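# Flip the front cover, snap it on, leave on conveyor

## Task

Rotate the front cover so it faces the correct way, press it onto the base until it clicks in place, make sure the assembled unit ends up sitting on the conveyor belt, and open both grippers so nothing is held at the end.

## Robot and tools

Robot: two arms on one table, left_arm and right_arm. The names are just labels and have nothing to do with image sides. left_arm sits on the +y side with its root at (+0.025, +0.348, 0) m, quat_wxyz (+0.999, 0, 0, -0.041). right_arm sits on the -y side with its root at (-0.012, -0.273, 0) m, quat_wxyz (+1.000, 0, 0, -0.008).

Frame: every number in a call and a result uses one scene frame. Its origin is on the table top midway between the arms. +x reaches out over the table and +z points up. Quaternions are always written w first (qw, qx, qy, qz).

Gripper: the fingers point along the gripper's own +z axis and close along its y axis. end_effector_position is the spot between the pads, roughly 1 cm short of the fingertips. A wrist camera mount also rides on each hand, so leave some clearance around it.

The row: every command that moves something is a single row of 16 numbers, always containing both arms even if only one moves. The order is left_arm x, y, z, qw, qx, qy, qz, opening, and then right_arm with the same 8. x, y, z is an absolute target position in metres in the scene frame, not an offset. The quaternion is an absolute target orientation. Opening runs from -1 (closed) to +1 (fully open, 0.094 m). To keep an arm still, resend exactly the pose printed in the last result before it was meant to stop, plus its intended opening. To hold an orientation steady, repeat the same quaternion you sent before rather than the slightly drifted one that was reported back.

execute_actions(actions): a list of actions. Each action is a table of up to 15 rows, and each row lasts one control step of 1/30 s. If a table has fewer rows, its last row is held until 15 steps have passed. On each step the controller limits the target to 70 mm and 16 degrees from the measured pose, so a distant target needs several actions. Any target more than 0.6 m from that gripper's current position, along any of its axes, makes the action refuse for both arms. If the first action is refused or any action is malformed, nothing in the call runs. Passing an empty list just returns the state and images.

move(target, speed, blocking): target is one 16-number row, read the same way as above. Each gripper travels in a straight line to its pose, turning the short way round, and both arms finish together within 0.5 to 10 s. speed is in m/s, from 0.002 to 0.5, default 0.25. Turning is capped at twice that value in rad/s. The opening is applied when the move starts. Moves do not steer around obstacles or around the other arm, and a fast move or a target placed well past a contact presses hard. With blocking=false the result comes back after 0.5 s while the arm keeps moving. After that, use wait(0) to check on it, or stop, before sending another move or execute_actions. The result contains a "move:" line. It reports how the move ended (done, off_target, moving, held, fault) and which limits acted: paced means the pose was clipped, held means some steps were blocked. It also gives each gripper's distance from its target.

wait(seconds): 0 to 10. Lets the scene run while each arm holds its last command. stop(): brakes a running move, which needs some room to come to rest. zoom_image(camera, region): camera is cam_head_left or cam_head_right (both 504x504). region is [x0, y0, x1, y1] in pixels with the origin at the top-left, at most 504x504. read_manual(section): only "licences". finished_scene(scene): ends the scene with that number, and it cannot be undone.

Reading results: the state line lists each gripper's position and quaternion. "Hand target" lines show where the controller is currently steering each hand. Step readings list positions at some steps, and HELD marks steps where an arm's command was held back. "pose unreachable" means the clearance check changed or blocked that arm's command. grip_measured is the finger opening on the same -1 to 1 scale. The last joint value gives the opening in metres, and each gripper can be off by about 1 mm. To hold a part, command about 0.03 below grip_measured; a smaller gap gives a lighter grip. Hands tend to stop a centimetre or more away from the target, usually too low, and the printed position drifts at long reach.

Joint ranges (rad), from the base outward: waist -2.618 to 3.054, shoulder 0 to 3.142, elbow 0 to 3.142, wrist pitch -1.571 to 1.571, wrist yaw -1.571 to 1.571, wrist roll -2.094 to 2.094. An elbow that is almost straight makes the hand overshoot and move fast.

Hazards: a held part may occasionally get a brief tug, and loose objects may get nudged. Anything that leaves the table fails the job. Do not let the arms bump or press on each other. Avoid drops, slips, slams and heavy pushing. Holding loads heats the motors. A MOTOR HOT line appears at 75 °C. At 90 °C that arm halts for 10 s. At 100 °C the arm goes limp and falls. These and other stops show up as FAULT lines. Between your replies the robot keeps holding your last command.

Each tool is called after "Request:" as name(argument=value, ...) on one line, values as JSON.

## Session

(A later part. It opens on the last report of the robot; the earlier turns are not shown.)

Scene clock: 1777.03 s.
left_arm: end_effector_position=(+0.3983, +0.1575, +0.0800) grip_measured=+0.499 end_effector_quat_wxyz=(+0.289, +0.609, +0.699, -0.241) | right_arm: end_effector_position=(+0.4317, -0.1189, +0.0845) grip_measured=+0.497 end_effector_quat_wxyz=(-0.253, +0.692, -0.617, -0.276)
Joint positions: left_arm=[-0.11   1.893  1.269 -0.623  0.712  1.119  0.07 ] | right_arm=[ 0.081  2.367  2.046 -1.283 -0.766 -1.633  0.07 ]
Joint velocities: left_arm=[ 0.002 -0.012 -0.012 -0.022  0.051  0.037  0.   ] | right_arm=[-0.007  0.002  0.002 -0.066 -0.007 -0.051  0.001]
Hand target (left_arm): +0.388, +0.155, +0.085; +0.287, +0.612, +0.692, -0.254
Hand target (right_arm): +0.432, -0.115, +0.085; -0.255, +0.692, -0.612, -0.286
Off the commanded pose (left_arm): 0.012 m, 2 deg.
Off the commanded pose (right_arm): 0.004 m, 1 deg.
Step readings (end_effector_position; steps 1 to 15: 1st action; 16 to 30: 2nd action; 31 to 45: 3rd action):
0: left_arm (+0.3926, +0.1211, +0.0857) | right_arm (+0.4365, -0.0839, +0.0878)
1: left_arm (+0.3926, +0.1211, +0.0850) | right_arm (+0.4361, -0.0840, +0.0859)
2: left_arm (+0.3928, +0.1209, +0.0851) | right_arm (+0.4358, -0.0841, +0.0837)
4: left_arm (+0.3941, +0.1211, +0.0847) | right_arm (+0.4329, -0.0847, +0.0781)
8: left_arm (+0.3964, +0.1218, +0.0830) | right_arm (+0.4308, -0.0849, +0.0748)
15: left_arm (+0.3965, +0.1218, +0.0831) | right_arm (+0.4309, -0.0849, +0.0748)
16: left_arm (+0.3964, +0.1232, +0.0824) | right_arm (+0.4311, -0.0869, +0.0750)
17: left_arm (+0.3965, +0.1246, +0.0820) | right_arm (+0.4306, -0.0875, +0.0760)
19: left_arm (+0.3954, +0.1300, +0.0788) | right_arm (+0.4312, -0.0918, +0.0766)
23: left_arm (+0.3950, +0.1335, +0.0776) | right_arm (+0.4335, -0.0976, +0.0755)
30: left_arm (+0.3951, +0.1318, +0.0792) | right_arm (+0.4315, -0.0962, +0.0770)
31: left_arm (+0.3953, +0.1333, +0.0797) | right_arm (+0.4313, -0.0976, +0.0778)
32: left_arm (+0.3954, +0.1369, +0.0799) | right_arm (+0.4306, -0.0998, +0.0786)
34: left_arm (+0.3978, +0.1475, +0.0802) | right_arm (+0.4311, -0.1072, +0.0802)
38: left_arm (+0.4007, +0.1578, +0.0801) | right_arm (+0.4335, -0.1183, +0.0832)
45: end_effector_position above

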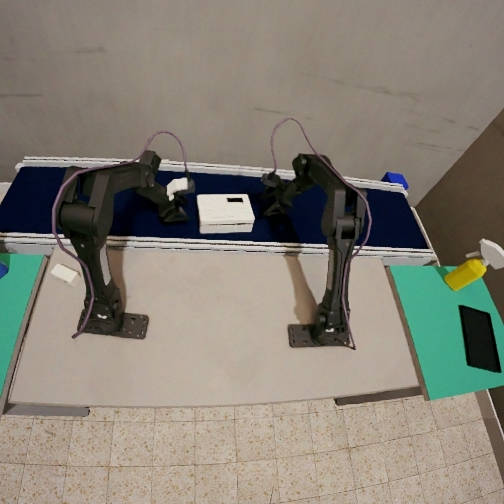

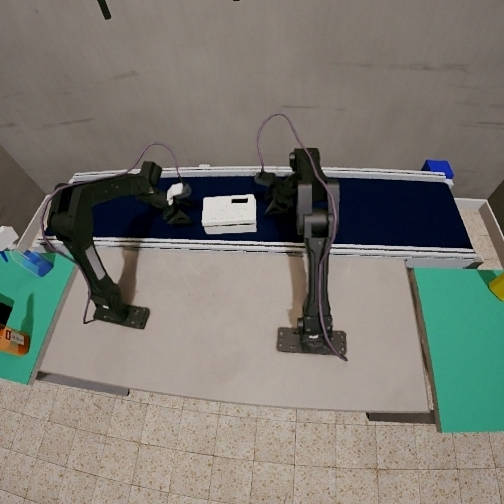

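Request:
move(target=[0.31,0.06,0.13,0.216,-0.051,0.975,0.0115,0.9,0.40,-0.17,0.12,0.254,-0.692,0.612,0.287,0.5], speed=0.25)

Request:
move(target=[0.328,0.02,0.072,0.216,-0.051,0.975,0.0115,0.9,0.40,-0.17,0.12,0.254,-0.692,0.612,0.287,0.5], speed=0.08)

Request:
execute_actions(actions=[[[0.335,0.02,0.072,0.216,-0.051,0.975,0.0115,0.9,0.40,-0.17,0.12,0.254,-0.692,0.612,0.287,0.5]],[[0.341,0.02,0.072,0.216,-0.051,0.975,0.0115,0.9,0.40,-0.17,0.12,0.254,-0.692,0.612,0.287,0.5]],[[0.346,0.02,0.072,0.216,-0.051,0.975,0.0115,0.9,0.40,-0.17,0.12,0.254,-0.692,0.612,0.287,0.5]]])

Request:
zoom_image(camera="cam_head_right", region=[170, 165, 290, 255])

Scene clock: 1804.67 s.
left_arm: end_effector_position=(+0.3090, +0.0582, +0.1296) grip_measured=+0.898 end_effector_quat_wxyz=(+0.212, -0.045, +0.976, +0.004) | right_arm: end_effector_position=(+0.4076, -0.1687, +0.1115) grip_measured=+0.497 end_effector_quat_wxyz=(-0.251, +0.696, -0.612, -0.280)
Joint positions: left_arm=[-0.871  1.854  1.567 -1.05  -0.36  -1.003  0.089] | right_arm=[-0.03   2.292  2.019 -1.456 -0.759 -1.808  0.07 ]
Joint velocities: left_arm=[-0.012 -0.007 -0.012 -0.051 -0.022 -0.007  0.001] | right_arm=[-0.002  0.012 -0.017 -0.037 -0.022  0.051 -0.001]
Hand target (left_arm): +0.311, +0.058, +0.130; +0.216, -0.049, +0.975, +0.015
Hand target (right_arm): +0.400, -0.169, +0.120; -0.254, +0.692, -0.612, -0.287
Off the commanded pose (left_arm): 0.002 m, 1 deg.
Off the commanded pose (right_arm): 0.011 m, 1 deg.
move: off_target (right_arm)

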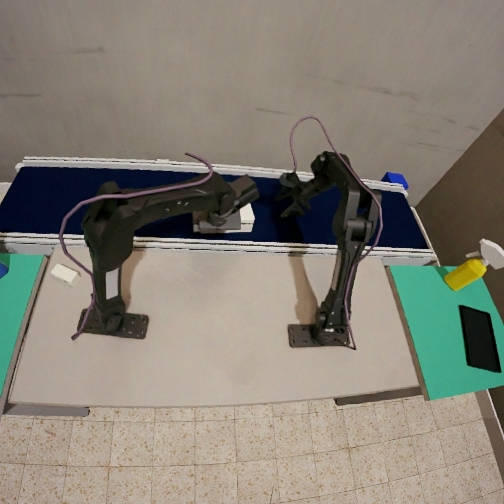

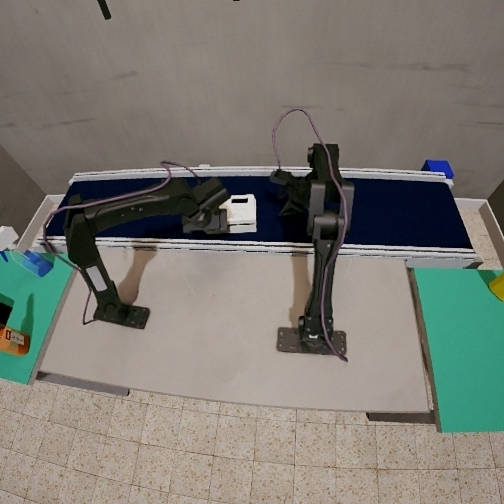

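Scene clock: 1806.07 s.
left_arm: end_effector_position=(+0.3224, +0.0275, +0.0684) grip_measured=+0.898 end_effector_quat_wxyz=(+0.202, -0.046, +0.978, +0.015) | right_arm: end_effector_position=(+0.4071, -0.1694, +0.1109) grip_measured=+0.497 end_effector_quat_wxyz=(-0.249, +0.697, -0.612, -0.279)
Joint positions: left_arm=[-0.887  2.041  1.588 -0.921 -0.361 -1.028  0.089] | right_arm=[-0.03   2.292  2.019 -1.457 -0.753 -1.81   0.07 ]
Joint velocities: left_arm=[ 0.007 -0.007 -0.027 -0.007 -0.022  0.007  0.001] | right_arm=[-0.012 -0.002 -0.007  0.037  0.022 -0.007  0.001]
Hand target (left_arm): +0.328, +0.021, +0.072; +0.216, -0.051, +0.975, +0.011
Hand target (right_arm): +0.400, -0.170, +0.120; -0.254, +0.692, -0.612, -0.287
Off the commanded pose (left_arm): 0.010 m, 2 deg.
Off the commanded pose (right_arm): 0.012 m, 1 deg.
move: off_target (right_arm)

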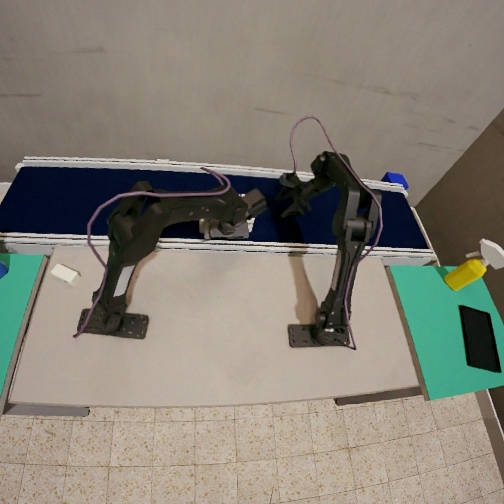

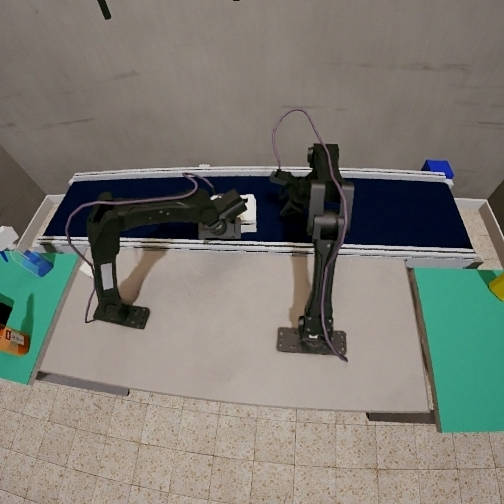

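Scene clock: 1807.57 s.
left_arm: end_effector_position=(+0.3385, +0.0218, +0.0717) grip_measured=+0.898 end_effector_quat_wxyz=(+0.209, -0.052, +0.977, +0.008) | right_arm: end_effector_position=(+0.4071, -0.1694, +0.1109) grip_measured=+0.497 end_effector_quat_wxyz=(-0.249, +0.697, -0.612, -0.279)
Joint positions: left_arm=[-0.865  2.075  1.648 -0.921 -0.361 -1.013  0.089] | right_arm=[-0.03   2.292  2.019 -1.458 -0.753 -1.81   0.07 ]
Joint velocities: left_arm=[-0.017 -0.002  0.007 -0.022 -0.007 -0.051 -0.   ] | right_arm=[-0.012 -0.022 -0.032  0.022  0.066  0.007 -0.001]
Hand target (left_arm): +0.346, +0.020, +0.072; +0.216, -0.051, +0.975, +0.011
Hand target (right_arm): +0.400, -0.170, +0.120; -0.254, +0.692, -0.612, -0.287
Off the commanded pose (left_arm): 0.008 m, 1 deg.
Off the commanded pose (right_arm): 0.012 m, 1 deg.
Step readings (end_effector_position; steps 1 to 15: 1st action; 16 to 30: 2nd action; 31 to 45: 3rd action):
0: left_arm (+0.3224, +0.0275, +0.0684) | right_arm (+0.4071, -0.1694, +0.1109)
1: left_arm (+0.3228, +0.0270, +0.0687) | right_arm (+0.4071, -0.1694, +0.1109)
2: left_arm (+0.3238, +0.0254, +0.0693) | right_arm (+0.4071, -0.1694, +0.1109)
4: left_arm (+0.3257, +0.0227, +0.0705) | right_arm (+0.4071, -0.1694, +0.1109)
8: left_arm (+0.3265, +0.0215, +0.0717) | right_arm (+0.4071, -0.1694, +0.1109)
15: left_arm (+0.3265, +0.0215, +0.0717) | right_arm (+0.4071, -0.1694, +0.1109)
16: left_arm (+0.3272, +0.0214, +0.0718) | right_arm (+0.4071, -0.1694, +0.1109)
17: left_arm (+0.3285, +0.0210, +0.0719) | right_arm (+0.4071, -0.1694, +0.1109)
19: left_arm (+0.3313, +0.0210, +0.0720) | right_arm (+0.4071, -0.1694, +0.1109)
23: left_arm (+0.3335, +0.0224, +0.0714) | right_arm (+0.4071, -0.1694, +0.1109)
30: left_arm (+0.3336, +0.0225, +0.0713) | right_arm (+0.4071, -0.1694, +0.1109)
31: left_arm (+0.3340, +0.0223, +0.0714) | right_arm (+0.4071, -0.1694, +0.1109)
32: left_arm (+0.3350, +0.0217, +0.0718) | right_arm (+0.4071, -0.1694, +0.1109)
34: left_arm (+0.3371, +0.0212, +0.0722) | right_arm (+0.4071, -0.1694, +0.1109)
38: left_arm (+0.3385, +0.0218, +0.0719) | right_arm (+0.4071, -0.1694, +0.1109)
45: end_effector_position above

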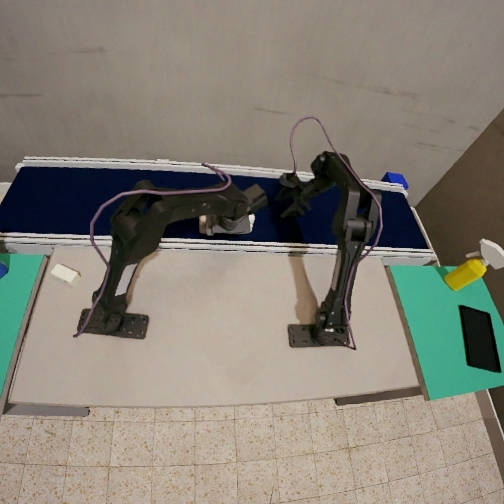

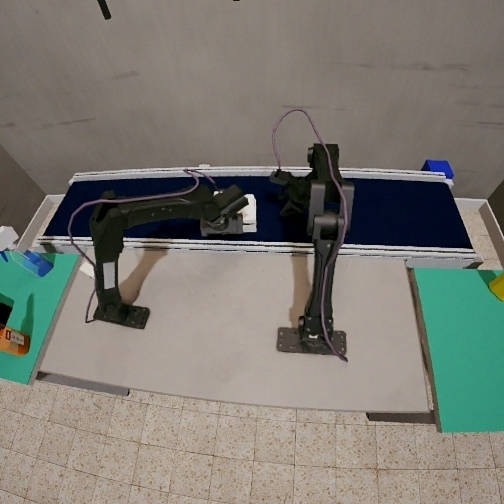

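Region (170, 165, 290, 255) of cam_head_right's 504x504 image, scaled by 4.200, with more detail than that image has; it fills the top 378 rows of this view, and the rest is white.

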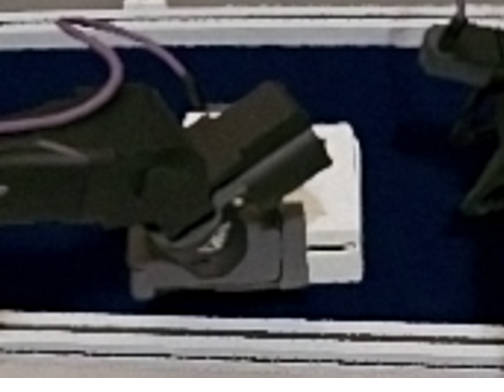

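Request:
execute_actions(actions=[[[0.340,0.02,0.055,0.216,-0.051,0.975,0.0115,0.9,0.40,-0.17,0.12,0.254,-0.692,0.612,0.287,0.5]],[[0.345,0.02,0.05,0.216,-0.051,0.975,0.0115,0.9,0.40,-0.17,0.12,0.254,-0.692,0.612,0.287,0.5]],[[0.350,0.02,0.052,0.216,-0.051,0.975,0.0115,0.9,0.40,-0.17,0.12,0.254,-0.692,0.612,0.287,0.5]],[[0.355,0.02,0.053,0.216,-0.051,0.975,0.0115,0.9,0.40,-0.17,0.12,0.254,-0.692,0.612,0.287,0.5]],[[0.360,0.02,0.053,0.216,-0.051,0.975,0.0115,0.9,0.40,-0.17,0.12,0.254,-0.692,0.612,0.287,0.5]],[[0.33,0.02,0.07,0.216,-0.051,0.975,0.0115,0.9,0.40,-0.17,0.12,0.254,-0.692,0.612,0.287,0.5]],[[0.31,0.07,0.11,0.216,-0.051,0.975,0.0115,0.9,0.40,-0.17,0.12,0.254,-0.692,0.612,0.287,0.5]],[[0.31,0.13,0.13,0.216,-0.051,0.975,0.0115,0.9,0.40,-0.17,0.12,0.254,-0.692,0.612,0.287,0.5]],[[0.31,0.19,0.13,0.216,-0.051,0.975,0.0115,0.9,0.40,-0.17,0.12,0.254,-0.692,0.612,0.287,0.5]]])

Request:
zoom_image(camera="cam_head_left", region=[175, 165, 275, 245])

Request:
zoom_image(camera="cam_head_right", region=[180, 165, 280, 245])

Scene clock: 1825.27 s.
left_arm: end_effector_position=(+0.3119, +0.1910, +0.1293) grip_measured=+0.898 end_effector_quat_wxyz=(+0.213, -0.061, +0.975, +0.017) | right_arm: end_effector_position=(+0.4071, -0.1694, +0.1109) grip_measured=+0.497 end_effector_quat_wxyz=(-0.249, +0.697, -0.612, -0.279)
Joint positions: left_arm=[-0.588  1.491  1.158 -0.933 -0.308 -0.748  0.089] | right_arm=[-0.03   2.292  2.019 -1.458 -0.753 -1.81   0.07 ]
Joint velocities: left_arm=[ 0.002 -0.002 -0.012 -0.051  0.037 -0.066  0.   ] | right_arm=[-0.002 -0.002 -0.002 -0.037  0.051  0.066  0.   ]
Hand target (left_arm): +0.310, +0.190, +0.131; +0.215, -0.051, +0.975, +0.011
Hand target (right_arm): +0.400, -0.170, +0.120; -0.254, +0.692, -0.612, -0.287
Off the commanded pose (left_arm): 0.002 m, 1 deg.
Off the commanded pose (right_arm): 0.012 m, 1 deg.
Step readings (end_effector_position; steps 1 to 15: 1st action; 16 to 30: 2nd action; 31 to 45: 3rd action; 46 to 60: 4th action; 61 to 75: 5th action; 76 to 90: 6th action; 91 to 105: 7th action; 106 to 120: 8th action; 121 to 135: 9th action):
0: left_arm (+0.3385, +0.0218, +0.0717) | right_arm (+0.4071, -0.1694, +0.1109)
1: left_arm (+0.3389, +0.0213, +0.0710) | right_arm (+0.4071, -0.1694, +0.1109)
2: left_arm (+0.3395, +0.0204, +0.0702) | right_arm (+0.4071, -0.1694, +0.1109)
4: left_arm (+0.3396, +0.0202, +0.0677) | right_arm (+0.4071, -0.1694, +0.1109)
8: left_arm (+0.3401, +0.0195, +0.0666) | right_arm (+0.4071, -0.1694, +0.1109)
15: left_arm (+0.3415, +0.0176, +0.0672) | right_arm (+0.4071, -0.1694, +0.1109)
16: left_arm (+0.3417, +0.0173, +0.0666) | right_arm (+0.4071, -0.1694, +0.1109)
17: left_arm (+0.3422, +0.0167, +0.0660) | right_arm (+0.4071, -0.1694, +0.1109)
19: left_arm (+0.3427, +0.0159, +0.0635) | right_arm (+0.4071, -0.1694, +0.1109)
23: left_arm (+0.3428, +0.0158, +0.0594) | right_arm (+0.4071, -0.1694, +0.1109)
30: left_arm (+0.3431, +0.0154, +0.0594) | right_arm (+0.4071, -0.1694, +0.1109)
31: left_arm (+0.3434, +0.0156, +0.0594) | right_arm (+0.4071, -0.1694, +0.1109)
32: left_arm (+0.3436, +0.0159, +0.0594) | right_arm (+0.4071, -0.1694, +0.1109)
34: left_arm (+0.3445, +0.0167, +0.0594) | right_arm (+0.4071, -0.1694, +0.1109)
38: left_arm (+0.3458, +0.0179, +0.0594) | right_arm (+0.4071, -0.1694, +0.1109)
45: left_arm (+0.3458, +0.0179, +0.0594) | right_arm (+0.4071, -0.1694, +0.1109)
46: left_arm (+0.3460, +0.0183, +0.0587) | right_arm (+0.4071, -0.1694, +0.1109)
47: left_arm (+0.3463, +0.0186, +0.0581) | right_arm (+0.4071, -0.1694, +0.1109)
49: left_arm (+0.3472, +0.0200, +0.0554) | right_arm (+0.4071, -0.1694, +0.1109)
53: left_arm (+0.3484, +0.0220, +0.0516) | right_arm (+0.4071, -0.1694, +0.1109)
60: left_arm (+0.3484, +0.0220, +0.0514) | right_arm (+0.4071, -0.1694, +0.1109)
61: left_arm (+0.3489, +0.0219, +0.0518) | right_arm (+0.4071, -0.1694, +0.1109)
62: left_arm (+0.3501, +0.0212, +0.0523) | right_arm (+0.4071, -0.1694, +0.1109)
64: left_arm (+0.3521, +0.0205, +0.0531) | right_arm (+0.4071, -0.1694, +0.1109)
68: left_arm (+0.3535, +0.0208, +0.0536) | right_arm (+0.4071, -0.1694, +0.1109)
75: left_arm (+0.3535, +0.0208, +0.0536) | right_arm (+0.4071, -0.1694, +0.1109)
76: left_arm (+0.3520, +0.0202, +0.0543) | right_arm (+0.4071, -0.1694, +0.1109)
77: left_arm (+0.3491, +0.0200, +0.0555) | right_arm (+0.4071, -0.1694, +0.1109)
79: left_arm (+0.3412, +0.0163, +0.0598) | right_arm (+0.4071, -0.1694, +0.1109)
83: left_arm (+0.3324, +0.0092, +0.0671) | right_arm (+0.4071, -0.1694, +0.1109)
90: left_arm (+0.3314, +0.0104, +0.0671) | right_arm (+0.4071, -0.1694, +0.1109)
91: left_arm (+0.3301, +0.0133, +0.0691) | right_arm (+0.4071, -0.1694, +0.1109)
92: left_arm (+0.3240, +0.0241, +0.0710) | right_arm (+0.4071, -0.1694, +0.1109)
94: left_arm (+0.3132, +0.0484, +0.0834) | right_arm (+0.4071, -0.1694, +0.1109)
98: left_arm (+0.3131, +0.0605, +0.1136) | right_arm (+0.4071, -0.1694, +0.1109)
105: left_arm (+0.3126, +0.0614, +0.1164) | right_arm (+0.4071, -0.1694, +0.1109)
106: left_arm (+0.3129, +0.0651, +0.1159) | right_arm (+0.4071, -0.1694, +0.1109)
107: left_arm (+0.3109, +0.0766, +0.1150) | right_arm (+0.4071, -0.1694, +0.1109)
109: left_arm (+0.3099, +0.1078, +0.1176) | right_arm (+0.4071, -0.1694, +0.1109)
113: left_arm (+0.3149, +0.1286, +0.1311) | right_arm (+0.4071, -0.1694, +0.1109)
120: left_arm (+0.3145, +0.1282, +0.1325) | right_arm (+0.4071, -0.1694, +0.1109)
121: left_arm (+0.3153, +0.1312, +0.1312) | right_arm (+0.4071, -0.1694, +0.1109)
122: left_arm (+0.3141, +0.1425, +0.1284) | right_arm (+0.4071, -0.1694, +0.1109)
124: left_arm (+0.3113, +0.1747, +0.1250) | right_arm (+0.4071, -0.1694, +0.1109)
128: left_arm (+0.3119, +0.1941, +0.1288) | right_arm (+0.4071, -0.1694, +0.1109)
135: end_effector_position above

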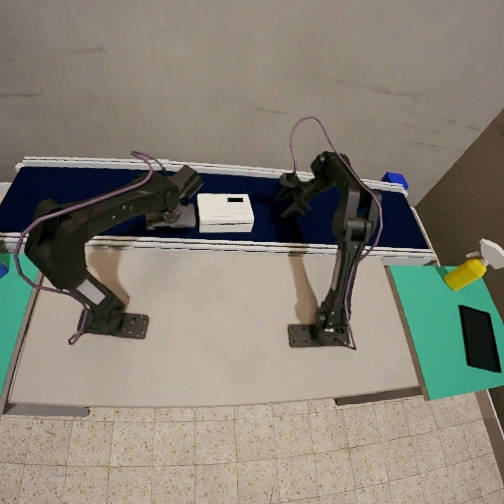

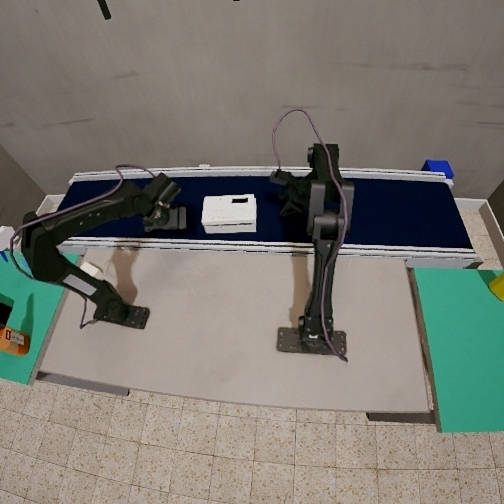

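Region (175, 165, 275, 245) of cam_head_left's 504x504 image, scaled by 5.040, with more detail than that image has; it fills the top 403 rows of this view, and the rest is white.

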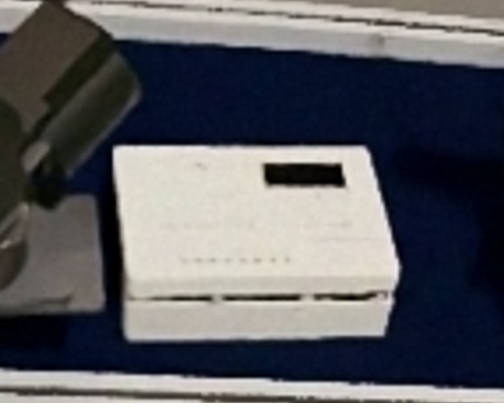

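Region (180, 165, 280, 245) of cam_head_right's 504x504 image, scaled by 5.040, with more detail than that image has; it fills the top 403 rows of this view, and the rest is white.

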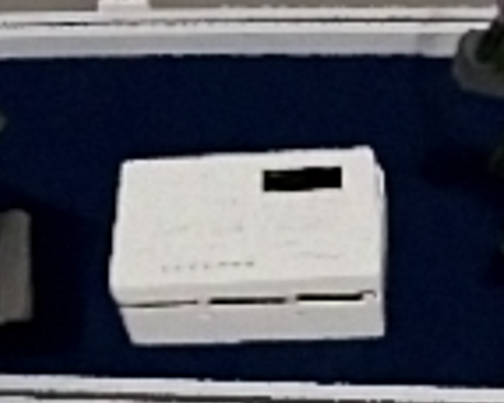

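Request:
move(target=[0.414,0.142,0.076,0.273,0.647,0.659,-0.269,0.5,0.44,-0.10,0.072,0.249,-0.702,0.6,0.291,0.5], speed=0.2)

Request:
execute_actions(actions=[[[0.415,0.134,0.076,0.273,0.647,0.659,-0.269,0.5,0.44,-0.091,0.074,0.249,-0.702,0.6,0.291,0.5]],[[0.416,0.128,0.076,0.273,0.647,0.659,-0.269,0.5,0.439,-0.085,0.074,0.249,-0.702,0.6,0.291,0.5]]])

Request:
zoom_image(camera="cam_head_left", region=[175, 165, 275, 245])

Scene clock: 1845.63 s.
left_arm: end_effector_position=(+0.4131, +0.1440, +0.0736) grip_measured=+0.502 end_effector_quat_wxyz=(+0.278, +0.648, +0.661, -0.256) | right_arm: end_effector_position=(+0.4335, -0.1070, +0.0706) grip_measured=+0.497 end_effector_quat_wxyz=(-0.236, +0.702, -0.606, -0.289)
Joint positions: left_arm=[-0.125  2.024  1.432 -0.732  0.744  1.246  0.071] | right_arm=[ 0.108  2.452  2.141 -1.339 -0.763 -1.657  0.07 ]
Joint velocities: left_arm=[ 0.012 -0.012  0.002 -0.081 -0.051  0.022 -0.   ] | right_arm=[ 0.002 -0.012 -0.032  0.007  0.066  0.022 -0.   ]
Hand target (left_arm): +0.414, +0.143, +0.074; +0.277, +0.646, +0.658, -0.269
Hand target (right_arm): +0.440, -0.101, +0.072; -0.248, +0.702, -0.600, -0.291
Off the commanded pose (left_arm): 0.003 m, 2 deg.
Off the commanded pose (right_arm): 0.010 m, 2 deg.
move: done

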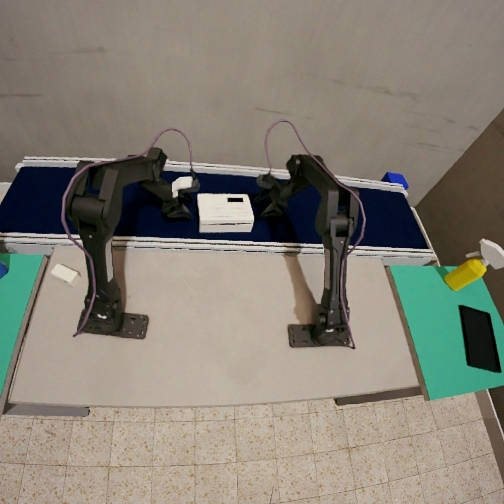

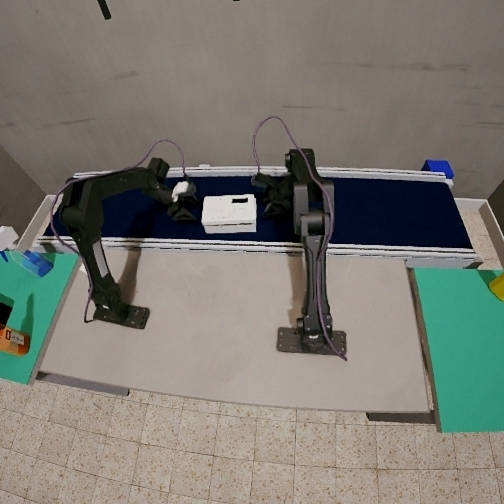

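Scene clock: 1846.63 s.
left_arm: end_effector_position=(+0.4126, +0.1323, +0.0769) grip_measured=+0.502 end_effector_quat_wxyz=(+0.276, +0.651, +0.657, -0.260) | right_arm: end_effector_position=(+0.4337, -0.0911, +0.0706) grip_measured=+0.497 end_effector_quat_wxyz=(-0.237, +0.703, -0.605, -0.290)
Joint positions: left_arm=[-0.152  2.033  1.456 -0.737  0.744  1.226  0.071] | right_arm=[ 0.141  2.452  2.141 -1.308 -0.766 -1.613  0.07 ]
Joint velocities: left_arm=[-0.007 -0.007  0.002 -0.066  0.022 -0.051  0.   ] | right_arm=[-0.007 -0.002  0.022  0.051 -0.037 -0.007  0.001]
Hand target (left_arm): +0.416, +0.128, +0.076; +0.274, +0.647, +0.659, -0.269
Hand target (right_arm): +0.439, -0.085, +0.074; -0.249, +0.702, -0.600, -0.291
Off the commanded pose (left_arm): 0.006 m, 1 deg.
Off the commanded pose (right_arm): 0.009 m, 2 deg.
Step readings (end_effector_position; steps 1 to 15: 1st action; 16 to 30: 2nd action):
0: left_arm (+0.4131, +0.1440, +0.0736) | right_arm (+0.4335, -0.1070, +0.0706)
1: left_arm (+0.4130, +0.1437, +0.0739) | right_arm (+0.4336, -0.1063, +0.0705)
2: left_arm (+0.4140, +0.1428, +0.0745) | right_arm (+0.4338, -0.1054, +0.0705)
4: left_arm (+0.4154, +0.1404, +0.0757) | right_arm (+0.4333, -0.1020, +0.0705)
8: left_arm (+0.4158, +0.1381, +0.0769) | right_arm (+0.4320, -0.0964, +0.0707)
15: left_arm (+0.4158, +0.1381, +0.0769) | right_arm (+0.4323, -0.0960, +0.0707)
16: left_arm (+0.4156, +0.1377, +0.0769) | right_arm (+0.4325, -0.0958, +0.0707)
17: left_arm (+0.4152, +0.1369, +0.0769) | right_arm (+0.4330, -0.0954, +0.0706)
19: left_arm (+0.4140, +0.1347, +0.0769) | right_arm (+0.4334, -0.0939, +0.0706)
23: left_arm (+0.4126, +0.1323, +0.0769) | right_arm (+0.4333, -0.0914, +0.0706)
30: end_effector_position above

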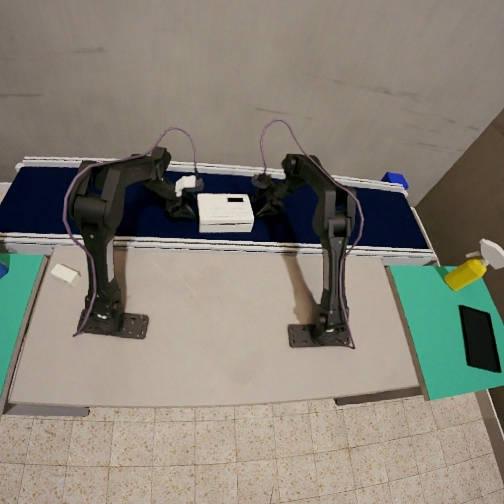

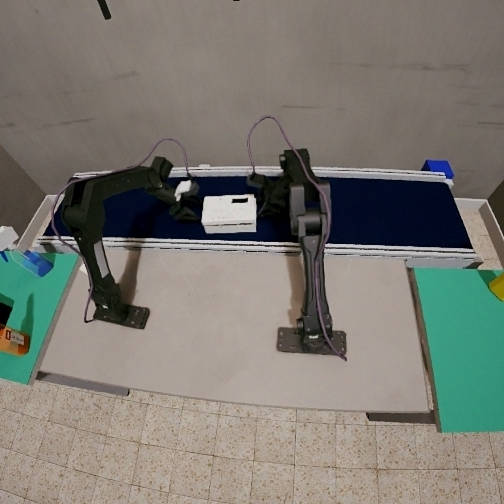

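Region (175, 165, 275, 245) of cam_head_left's 504x504 image, scaled by 5.040, with more detail than that image has; it fills the top 403 rows of this view, and the rest is white.

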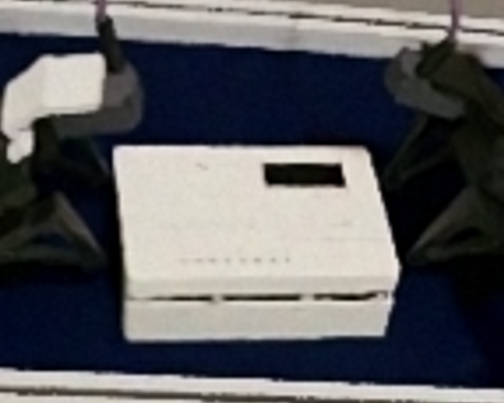

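Request:
execute_actions(actions=[[[0.417,0.128,0.069,0.273,0.647,0.659,-0.269,0.5,0.439,-0.085,0.074,0.249,-0.702,0.6,0.291,0.5]],[[0.418,0.119,0.069,0.273,0.647,0.659,-0.269,0.5,0.438,-0.076,0.075,0.249,-0.702,0.6,0.291,0.5]],[[0.419,0.105,0.072,0.273,0.647,0.659,-0.269,0.5,0.437,-0.062,0.078,0.249,-0.702,0.6,0.291,0.5]],[[0.419,0.105,0.086,0.273,0.647,0.659,-0.269,0.5,0.437,-0.062,0.09,0.249,-0.702,0.6,0.291,0.5]],[[0.419,0.105,0.10,0.273,0.647,0.659,-0.269,0.5,0.437,-0.062,0.102,0.249,-0.702,0.6,0.291,0.5]],[[0.419,0.105,0.112,0.273,0.647,0.659,-0.269,0.5,0.437,-0.062,0.112,0.249,-0.702,0.6,0.291,0.5]]])

Request:
zoom_image(camera="cam_head_left", region=[175, 165, 275, 245])

Request:
zoom_image(camera="cam_head_right", region=[180, 165, 280, 245])

Scene clock: 1859.97 s.
left_arm: end_effector_position=(+0.4198, +0.1261, +0.0893) grip_measured=+0.501 end_effector_quat_wxyz=(+0.243, +0.637, +0.688, -0.250) | right_arm: end_effector_position=(+0.4423, -0.0855, +0.0944) grip_measured=+0.497 end_effector_quat_wxyz=(-0.227, +0.698, -0.624, -0.268)
Joint positions: left_arm=[-0.183  2.058  1.579 -0.849  0.677  1.143  0.071] | right_arm=[ 0.164  2.452  2.26  -1.368 -0.718 -1.529  0.07 ]
Joint velocities: left_arm=[-0.002 -0.007  0.007  0.007 -0.037 -0.022 -0.   ] | right_arm=[-0.002 -0.002 -0.027 -0.037  0.066  0.022 -0.001]
Hand target (left_arm): +0.419, +0.106, +0.112; +0.273, +0.647, +0.659, -0.269
Hand target (right_arm): +0.437, -0.063, +0.112; -0.249, +0.702, -0.601, -0.290
Off the commanded pose (left_arm): 0.031 m, 5 deg.
Off the commanded pose (right_arm): 0.030 m, 5 deg.
Step readings (end_effector_position; steps 1 to 15: 1st action; 16 to 30: 2nd action; 31 to 45: 3rd action; 46 to 60: 4th action; 61 to 75: 5th action; 76 to 90: 6th action):
0: left_arm (+0.4126, +0.1323, +0.0769) | right_arm (+0.4339, -0.0911, +0.0706)
1: left_arm (+0.4127, +0.1323, +0.0763) | right_arm (+0.4340, -0.0911, +0.0706)
2: left_arm (+0.4129, +0.1323, +0.0753) | right_arm (+0.4340, -0.0911, +0.0706)
4: left_arm (+0.4128, +0.1323, +0.0721) | right_arm (+0.4340, -0.0911, +0.0706)
8: left_arm (+0.4123, +0.1324, +0.0678) | right_arm (+0.4340, -0.0911, +0.0706)
15: left_arm (+0.4124, +0.1324, +0.0676) | right_arm (+0.4340, -0.0911, +0.0706)
16: left_arm (+0.4124, +0.1318, +0.0677) | right_arm (+0.4341, -0.0903, +0.0706)
17: left_arm (+0.4123, +0.1306, +0.0678) | right_arm (+0.4343, -0.0894, +0.0705)
19: left_arm (+0.4118, +0.1284, +0.0675) | right_arm (+0.4343, -0.0874, +0.0699)
23: left_arm (+0.4127, +0.1285, +0.0679) | right_arm (+0.4347, -0.0873, +0.0697)
30: left_arm (+0.4127, +0.1282, +0.0680) | right_arm (+0.4348, -0.0873, +0.0697)
31: left_arm (+0.4129, +0.1274, +0.0681) | right_arm (+0.4347, -0.0862, +0.0696)
32: left_arm (+0.4138, +0.1269, +0.0679) | right_arm (+0.4350, -0.0863, +0.0687)
34: left_arm (+0.4154, +0.1262, +0.0682) | right_arm (+0.4356, -0.0865, +0.0676)
38: left_arm (+0.4166, +0.1257, +0.0683) | right_arm (+0.4361, -0.0867, +0.0667)
45: left_arm (+0.4166, +0.1255, +0.0684) | right_arm (+0.4364, -0.0866, +0.0663)
46: left_arm (+0.4169, +0.1255, +0.0694) | right_arm (+0.4367, -0.0866, +0.0671)
47: left_arm (+0.4173, +0.1254, +0.0705) | right_arm (+0.4371, -0.0866, +0.0675)
49: left_arm (+0.4187, +0.1251, +0.0729) | right_arm (+0.4380, -0.0866, +0.0685)
53: left_arm (+0.4196, +0.1250, +0.0745) | right_arm (+0.4390, -0.0867, +0.0695)
60: left_arm (+0.4194, +0.1253, +0.0744) | right_arm (+0.4392, -0.0865, +0.0699)
61: left_arm (+0.4193, +0.1254, +0.0754) | right_arm (+0.4393, -0.0863, +0.0714)
62: left_arm (+0.4192, +0.1253, +0.0768) | right_arm (+0.4398, -0.0862, +0.0731)
64: left_arm (+0.4207, +0.1251, +0.0805) | right_arm (+0.4416, -0.0860, +0.0778)
68: left_arm (+0.4211, +0.1255, +0.0823) | right_arm (+0.4433, -0.0858, +0.0823)
75: left_arm (+0.4195, +0.1259, +0.0819) | right_arm (+0.4428, -0.0855, +0.0835)
76: left_arm (+0.4194, +0.1260, +0.0829) | right_arm (+0.4427, -0.0855, +0.0849)
77: left_arm (+0.4191, +0.1259, +0.0841) | right_arm (+0.4425, -0.0854, +0.0863)
79: left_arm (+0.4198, +0.1257, +0.0872) | right_arm (+0.4433, -0.0853, +0.0905)
83: left_arm (+0.4204, +0.1259, +0.0893) | right_arm (+0.4437, -0.0853, +0.0940)
90: end_effector_position above

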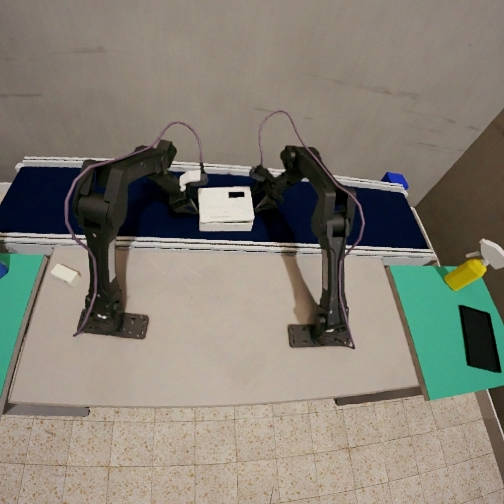

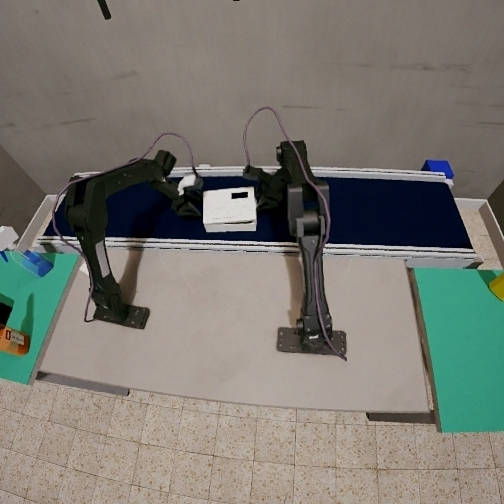

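Region (175, 165, 275, 245) of cam_head_left's 504x504 image, scaled by 5.040, with more detail than that image has; it fills the top 403 rows of this view, and the rest is white.

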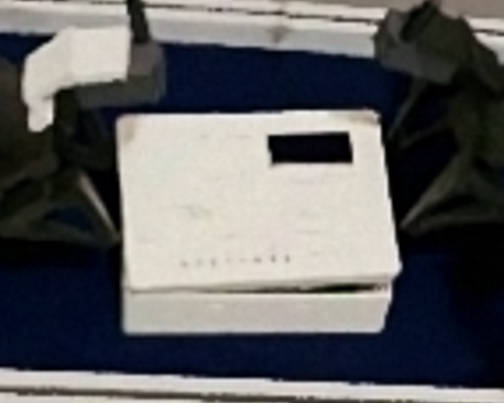

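Region (180, 165, 280, 245) of cam_head_right's 504x504 image, scaled by 5.040, with more detail than that image has; it fills the top 403 rows of this view, and the rest is white.

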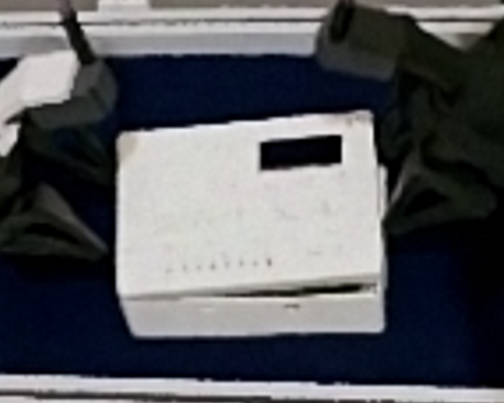

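Request:
execute_actions(actions=[[[0.419,0.105,0.112,0.273,0.647,0.659,-0.269,0.5,0.432,-0.062,0.104,0.249,-0.702,0.6,0.291,0.5]],[[0.419,0.105,0.112,0.273,0.647,0.659,-0.269,0.5,0.428,-0.062,0.097,0.249,-0.702,0.6,0.291,0.5]],[[0.419,0.105,0.112,0.273,0.647,0.659,-0.269,0.5,0.428,-0.062,0.097,0.249,-0.702,0.6,0.291,0.5]]])

Request:
zoom_image(camera="cam_head_left", region=[175, 165, 275, 245])

Request:
zoom_image(camera="cam_head_right", region=[180, 165, 280, 245])

Scene clock: 1869.20 s.
left_arm: end_effector_position=(+0.4186, +0.1264, +0.0890) grip_measured=+0.501 end_effector_quat_wxyz=(+0.241, +0.636, +0.689, -0.251) | right_arm: end_effector_position=(+0.4346, -0.0854, +0.0792) grip_measured=+0.497 end_effector_quat_wxyz=(-0.219, +0.696, -0.626, -0.275)
Joint positions: left_arm=[-0.183  2.058  1.579 -0.855  0.677  1.143  0.071] | right_arm=[ 0.166  2.435  2.169 -1.317 -0.719 -1.529  0.07 ]
Joint velocities: left_arm=[-0.007 -0.007 -0.012 -0.007 -0.022 -0.022  0.   ] | right_arm=[-0.007 -0.002  0.007  0.11   0.037 -0.037  0.001]
Hand target (left_arm): +0.418, +0.106, +0.112; +0.273, +0.647, +0.659, -0.269
Hand target (right_arm): +0.428, -0.063, +0.097; -0.247, +0.703, -0.600, -0.292
Off the commanded pose (left_arm): 0.031 m, 6 deg.
Off the commanded pose (right_arm): 0.030 m, 5 deg.
Step readings (end_effector_position; steps 1 to 15: 1st action; 16 to 30: 2nd action; 31 to 45: 3rd action):
0: left_arm (+0.4197, +0.1261, +0.0893) | right_arm (+0.4421, -0.0855, +0.0945)
1: left_arm (+0.4197, +0.1261, +0.0893) | right_arm (+0.4420, -0.0855, +0.0939)
2: left_arm (+0.4197, +0.1261, +0.0893) | right_arm (+0.4418, -0.0855, +0.0932)
4: left_arm (+0.4194, +0.1262, +0.0892) | right_arm (+0.4412, -0.0854, +0.0914)
8: left_arm (+0.4188, +0.1263, +0.0891) | right_arm (+0.4406, -0.0852, +0.0901)
15: left_arm (+0.4187, +0.1264, +0.0890) | right_arm (+0.4406, -0.0852, +0.0899)
16: left_arm (+0.4186, +0.1264, +0.0890) | right_arm (+0.4403, -0.0851, +0.0889)
17: left_arm (+0.4186, +0.1264, +0.0890) | right_arm (+0.4388, -0.0854, +0.0877)
19: left_arm (+0.4186, +0.1264, +0.0890) | right_arm (+0.4360, -0.0856, +0.0847)
23: left_arm (+0.4186, +0.1264, +0.0890) | right_arm (+0.4345, -0.0854, +0.0803)
30: left_arm (+0.4186, +0.1264, +0.0890) | right_arm (+0.4346, -0.0854, +0.0792)
31: left_arm (+0.4186, +0.1264, +0.0890) | right_arm (+0.4346, -0.0854, +0.0792)
32: left_arm (+0.4186, +0.1264, +0.0890) | right_arm (+0.4346, -0.0854, +0.0792)
34: left_arm (+0.4186, +0.1264, +0.0890) | right_arm (+0.4346, -0.0854, +0.0792)
38: left_arm (+0.4186, +0.1264, +0.0890) | right_arm (+0.4346, -0.0854, +0.0792)
45: end_effector_position above

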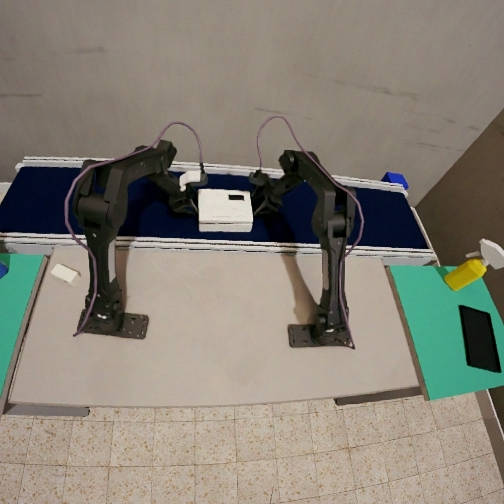

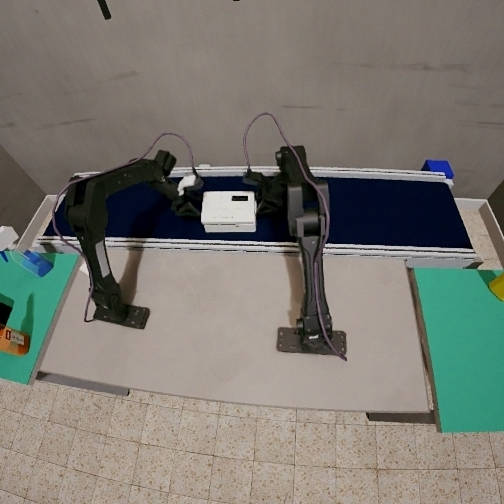

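Region (175, 165, 275, 245) of cam_head_left's 504x504 image, scaled by 5.040, with more detail than that image has; it fills the top 403 rows of this view, and the rest is white.

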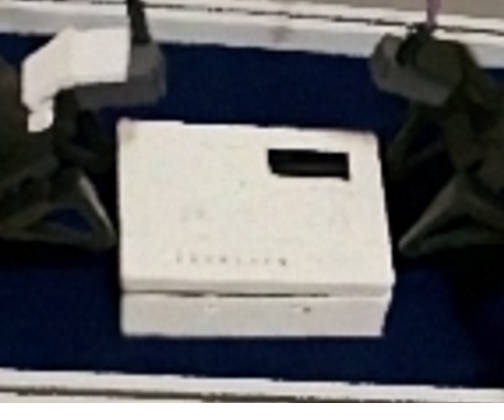

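Region (180, 165, 280, 245) of cam_head_right's 504x504 image, scaled by 5.040, with more detail than that image has; it fills the top 403 rows of this view, and the rest is white.

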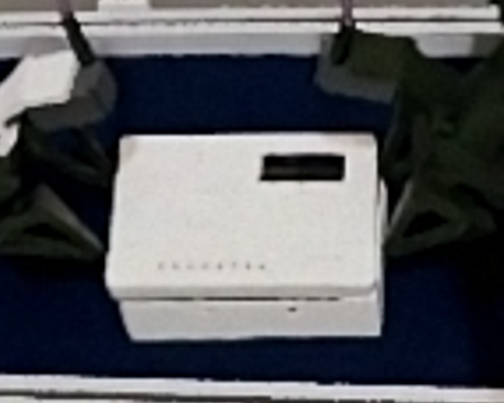

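Request:
execute_actions(actions=[[[0.419,0.103,0.098,0.273,0.647,0.659,-0.269,0.5,0.428,-0.064,0.097,0.249,-0.702,0.6,0.291,0.5]],[[0.419,0.101,0.086,0.273,0.647,0.659,-0.269,0.5,0.428,-0.066,0.097,0.249,-0.702,0.6,0.291,0.5]],[[0.419,0.101,0.078,0.273,0.647,0.659,-0.269,0.5,0.428,-0.066,0.092,0.249,-0.702,0.6,0.291,0.5]]])

Request:
zoom_image(camera="cam_head_left", region=[175, 165, 275, 245])

Request:
zoom_image(camera="cam_head_right", region=[180, 165, 280, 245])

Scene clock: 1877.27 s.
left_arm: end_effector_position=(+0.4220, +0.1249, +0.0792) grip_measured=+0.501 end_effector_quat_wxyz=(+0.252, +0.639, +0.686, -0.242) | right_arm: end_effector_position=(+0.4345, -0.0869, +0.0747) grip_measured=+0.497 end_effector_quat_wxyz=(-0.216, +0.697, -0.627, -0.271)
Joint positions: left_arm=[-0.186  2.058  1.535 -0.778  0.669  1.137  0.071] | right_arm=[ 0.166  2.433  2.153 -1.303 -0.708 -1.53   0.07 ]
Joint velocities: left_arm=[ 0.017 -0.002 -0.002  0.022  0.037 -0.007 -0.001] | right_arm=[ 0.002 -0.007 -0.002 -0.037 -0.066 -0.022  0.   ]
Hand target (left_arm): +0.418, +0.102, +0.079; +0.271, +0.648, +0.659, -0.269
Hand target (right_arm): +0.428, -0.067, +0.092; -0.247, +0.703, -0.600, -0.292
Off the commanded pose (left_arm): 0.024 m, 5 deg.
Off the commanded pose (right_arm): 0.028 m, 5 deg.
Step readings (end_effector_position; steps 1 to 15: 1st action; 16 to 30: 2nd action; 31 to 45: 3rd action):
0: left_arm (+0.4186, +0.1264, +0.0890) | right_arm (+0.4346, -0.0854, +0.0792)
1: left_arm (+0.4188, +0.1262, +0.0891) | right_arm (+0.4346, -0.0854, +0.0792)
2: left_arm (+0.4193, +0.1258, +0.0892) | right_arm (+0.4346, -0.0856, +0.0790)
4: left_arm (+0.4202, +0.1255, +0.0894) | right_arm (+0.4346, -0.0860, +0.0787)
8: left_arm (+0.4214, +0.1252, +0.0897) | right_arm (+0.4347, -0.0863, +0.0784)
15: left_arm (+0.4222, +0.1250, +0.0899) | right_arm (+0.4347, -0.0865, +0.0782)
16: left_arm (+0.4224, +0.1248, +0.0892) | right_arm (+0.4347, -0.0866, +0.0781)
17: left_arm (+0.4228, +0.1247, +0.0884) | right_arm (+0.4348, -0.0867, +0.0780)
19: left_arm (+0.4221, +0.1249, +0.0856) | right_arm (+0.4348, -0.0867, +0.0780)
23: left_arm (+0.4223, +0.1248, +0.0840) | right_arm (+0.4348, -0.0867, +0.0780)
30: left_arm (+0.4223, +0.1248, +0.0840) | right_arm (+0.4348, -0.0868, +0.0780)
31: left_arm (+0.4224, +0.1248, +0.0833) | right_arm (+0.4348, -0.0868, +0.0774)
32: left_arm (+0.4223, +0.1248, +0.0825) | right_arm (+0.4348, -0.0868, +0.0772)
34: left_arm (+0.4217, +0.1250, +0.0802) | right_arm (+0.4345, -0.0869, +0.0760)
38: left_arm (+0.4219, +0.1250, +0.0791) | right_arm (+0.4344, -0.0869, +0.0749)
45: end_effector_position above

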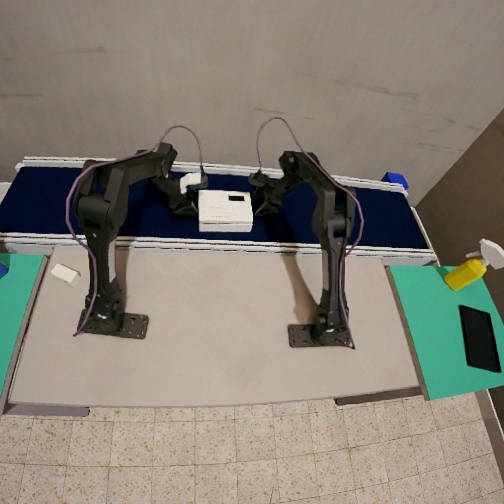

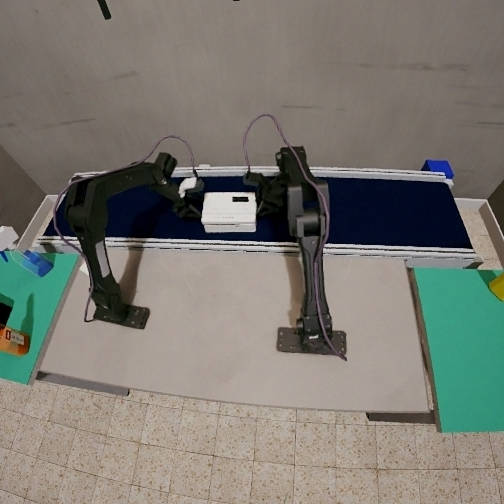

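Region (175, 165, 275, 245) of cam_head_left's 504x504 image, scaled by 5.040, with more detail than that image has; it fills the top 403 rows of this view, and the rest is white.

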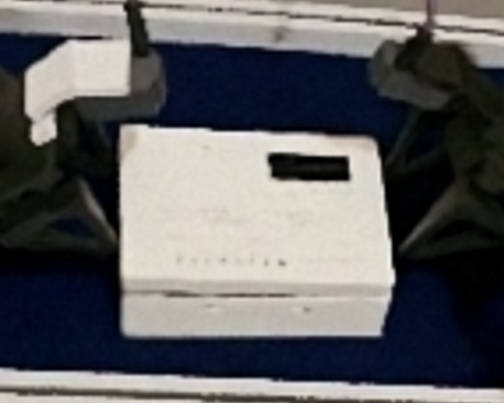

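Region (180, 165, 280, 245) of cam_head_right's 504x504 image, scaled by 5.040, with more detail than that image has; it fills the top 403 rows of this view, and the rest is white.

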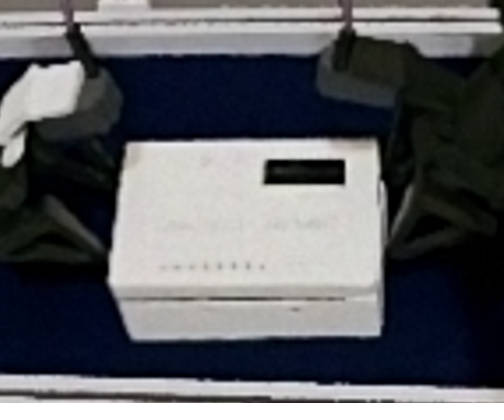

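Shifting another ~1.5 mm right, then lowering both ends.

Request:
execute_actions(actions=[[[0.419,0.099,0.078,0.273,0.647,0.659,-0.269,0.5,0.428,-0.070,0.092,0.249,-0.702,0.6,0.291,0.5]],[[0.419,0.099,0.070,0.273,0.647,0.659,-0.269,0.5,0.428,-0.070,0.086,0.249,-0.702,0.6,0.291,0.5]],[[0.419,0.099,0.062,0.273,0.647,0.659,-0.269,0.5,0.428,-0.070,0.078,0.249,-0.702,0.6,0.291,0.5]],[[0.419,0.099,0.055,0.273,0.647,0.659,-0.269,0.5,0.428,-0.070,0.07,0.249,-0.702,0.6,0.291,0.5]]])

Request:
zoom_image(camera="cam_head_left", region=[175, 165, 275, 245])

Request:
zoom_image(camera="cam_head_right", region=[180, 165, 280, 245])

Scene clock: 1887.37 s.
left_arm: end_effector_position=(+0.4243, +0.1191, +0.0562) grip_measured=+0.501 end_effector_quat_wxyz=(+0.257, +0.642, +0.681, -0.240) | right_arm: end_effector_position=(+0.4353, -0.0895, +0.0602) grip_measured=+0.497 end_effector_quat_wxyz=(-0.226, +0.700, -0.623, -0.268)
Joint positions: left_arm=[-0.198  2.093  1.49  -0.682  0.669  1.131  0.071] | right_arm=[ 0.158  2.424  2.076 -1.223 -0.716 -1.544  0.07 ]
Joint velocities: left_arm=[-0.012 -0.002  0.002 -0.051  0.022 -0.022 -0.   ] | right_arm=[-0.007 -0.007  0.002 -0.007 -0.022 -0.037 -0.001]
Hand target (left_arm): +0.418, +0.100, +0.055; +0.271, +0.648, +0.659, -0.269
Hand target (right_arm): +0.428, -0.071, +0.070; -0.247, +0.703, -0.600, -0.292
Off the commanded pose (left_arm): 0.021 m, 5 deg.
Off the commanded pose (right_arm): 0.023 m, 5 deg.
Step readings (end_effector_position; steps 1 to 15: 1st action; 16 to 30: 2nd action; 31 to 45: 3rd action; 46 to 60: 4th action):
0: left_arm (+0.4220, +0.1249, +0.0792) | right_arm (+0.4345, -0.0869, +0.0747)
1: left_arm (+0.4219, +0.1248, +0.0792) | right_arm (+0.4345, -0.0871, +0.0747)
2: left_arm (+0.4220, +0.1245, +0.0791) | right_arm (+0.4346, -0.0872, +0.0747)
4: left_arm (+0.4222, +0.1235, +0.0793) | right_arm (+0.4350, -0.0882, +0.0747)
8: left_arm (+0.4230, +0.1224, +0.0797) | right_arm (+0.4355, -0.0894, +0.0747)
15: left_arm (+0.4231, +0.1224, +0.0797) | right_arm (+0.4355, -0.0894, +0.0747)
16: left_arm (+0.4230, +0.1224, +0.0789) | right_arm (+0.4354, -0.0895, +0.0740)
17: left_arm (+0.4229, +0.1224, +0.0778) | right_arm (+0.4354, -0.0895, +0.0733)
19: left_arm (+0.4225, +0.1225, +0.0743) | right_arm (+0.4350, -0.0895, +0.0719)
23: left_arm (+0.4221, +0.1229, +0.0689) | right_arm (+0.4345, -0.0890, +0.0712)
30: left_arm (+0.4222, +0.1229, +0.0688) | right_arm (+0.4346, -0.0892, +0.0714)
31: left_arm (+0.4221, +0.1229, +0.0682) | right_arm (+0.4347, -0.0891, +0.0710)
32: left_arm (+0.4222, +0.1229, +0.0675) | right_arm (+0.4346, -0.0891, +0.0705)
34: left_arm (+0.4223, +0.1228, +0.0665) | right_arm (+0.4344, -0.0891, +0.0692)
38: left_arm (+0.4226, +0.1228, +0.0663) | right_arm (+0.4345, -0.0892, +0.0677)
45: left_arm (+0.4233, +0.1226, +0.0663) | right_arm (+0.4350, -0.0894, +0.0674)
46: left_arm (+0.4234, +0.1225, +0.0658) | right_arm (+0.4351, -0.0896, +0.0667)
47: left_arm (+0.4236, +0.1225, +0.0653) | right_arm (+0.4351, -0.0896, +0.0660)
49: left_arm (+0.4242, +0.1221, +0.0636) | right_arm (+0.4348, -0.0895, +0.0636)
53: left_arm (+0.4249, +0.1202, +0.0597) | right_arm (+0.4341, -0.0896, +0.0604)
60: end_effector_position above

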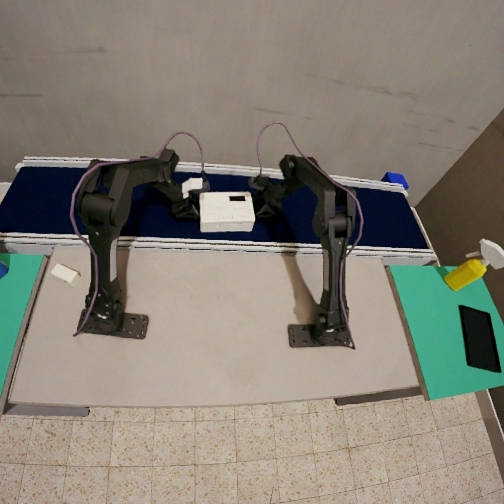

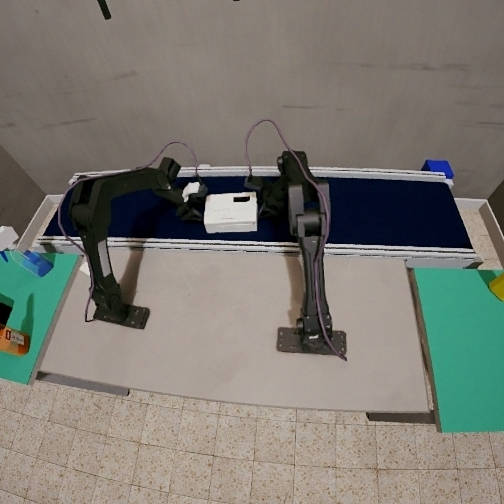

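Region (175, 165, 275, 245) of cam_head_left's 504x504 image, scaled by 5.040, with more detail than that image has; it fills the top 403 rows of this view, and the rest is white.

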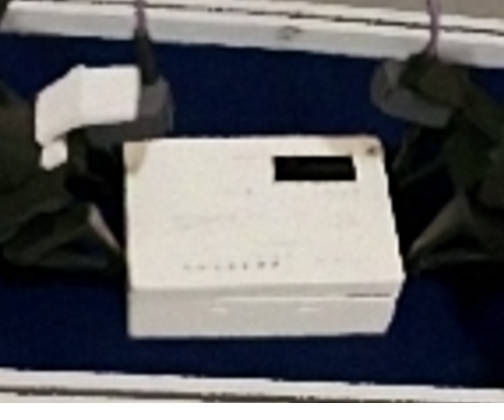

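Region (180, 165, 280, 245) of cam_head_right's 504x504 image, scaled by 5.040, with more detail than that image has; it fills the top 403 rows of this view, and the rest is white.

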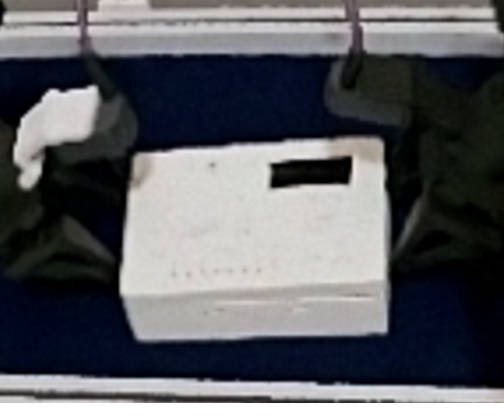

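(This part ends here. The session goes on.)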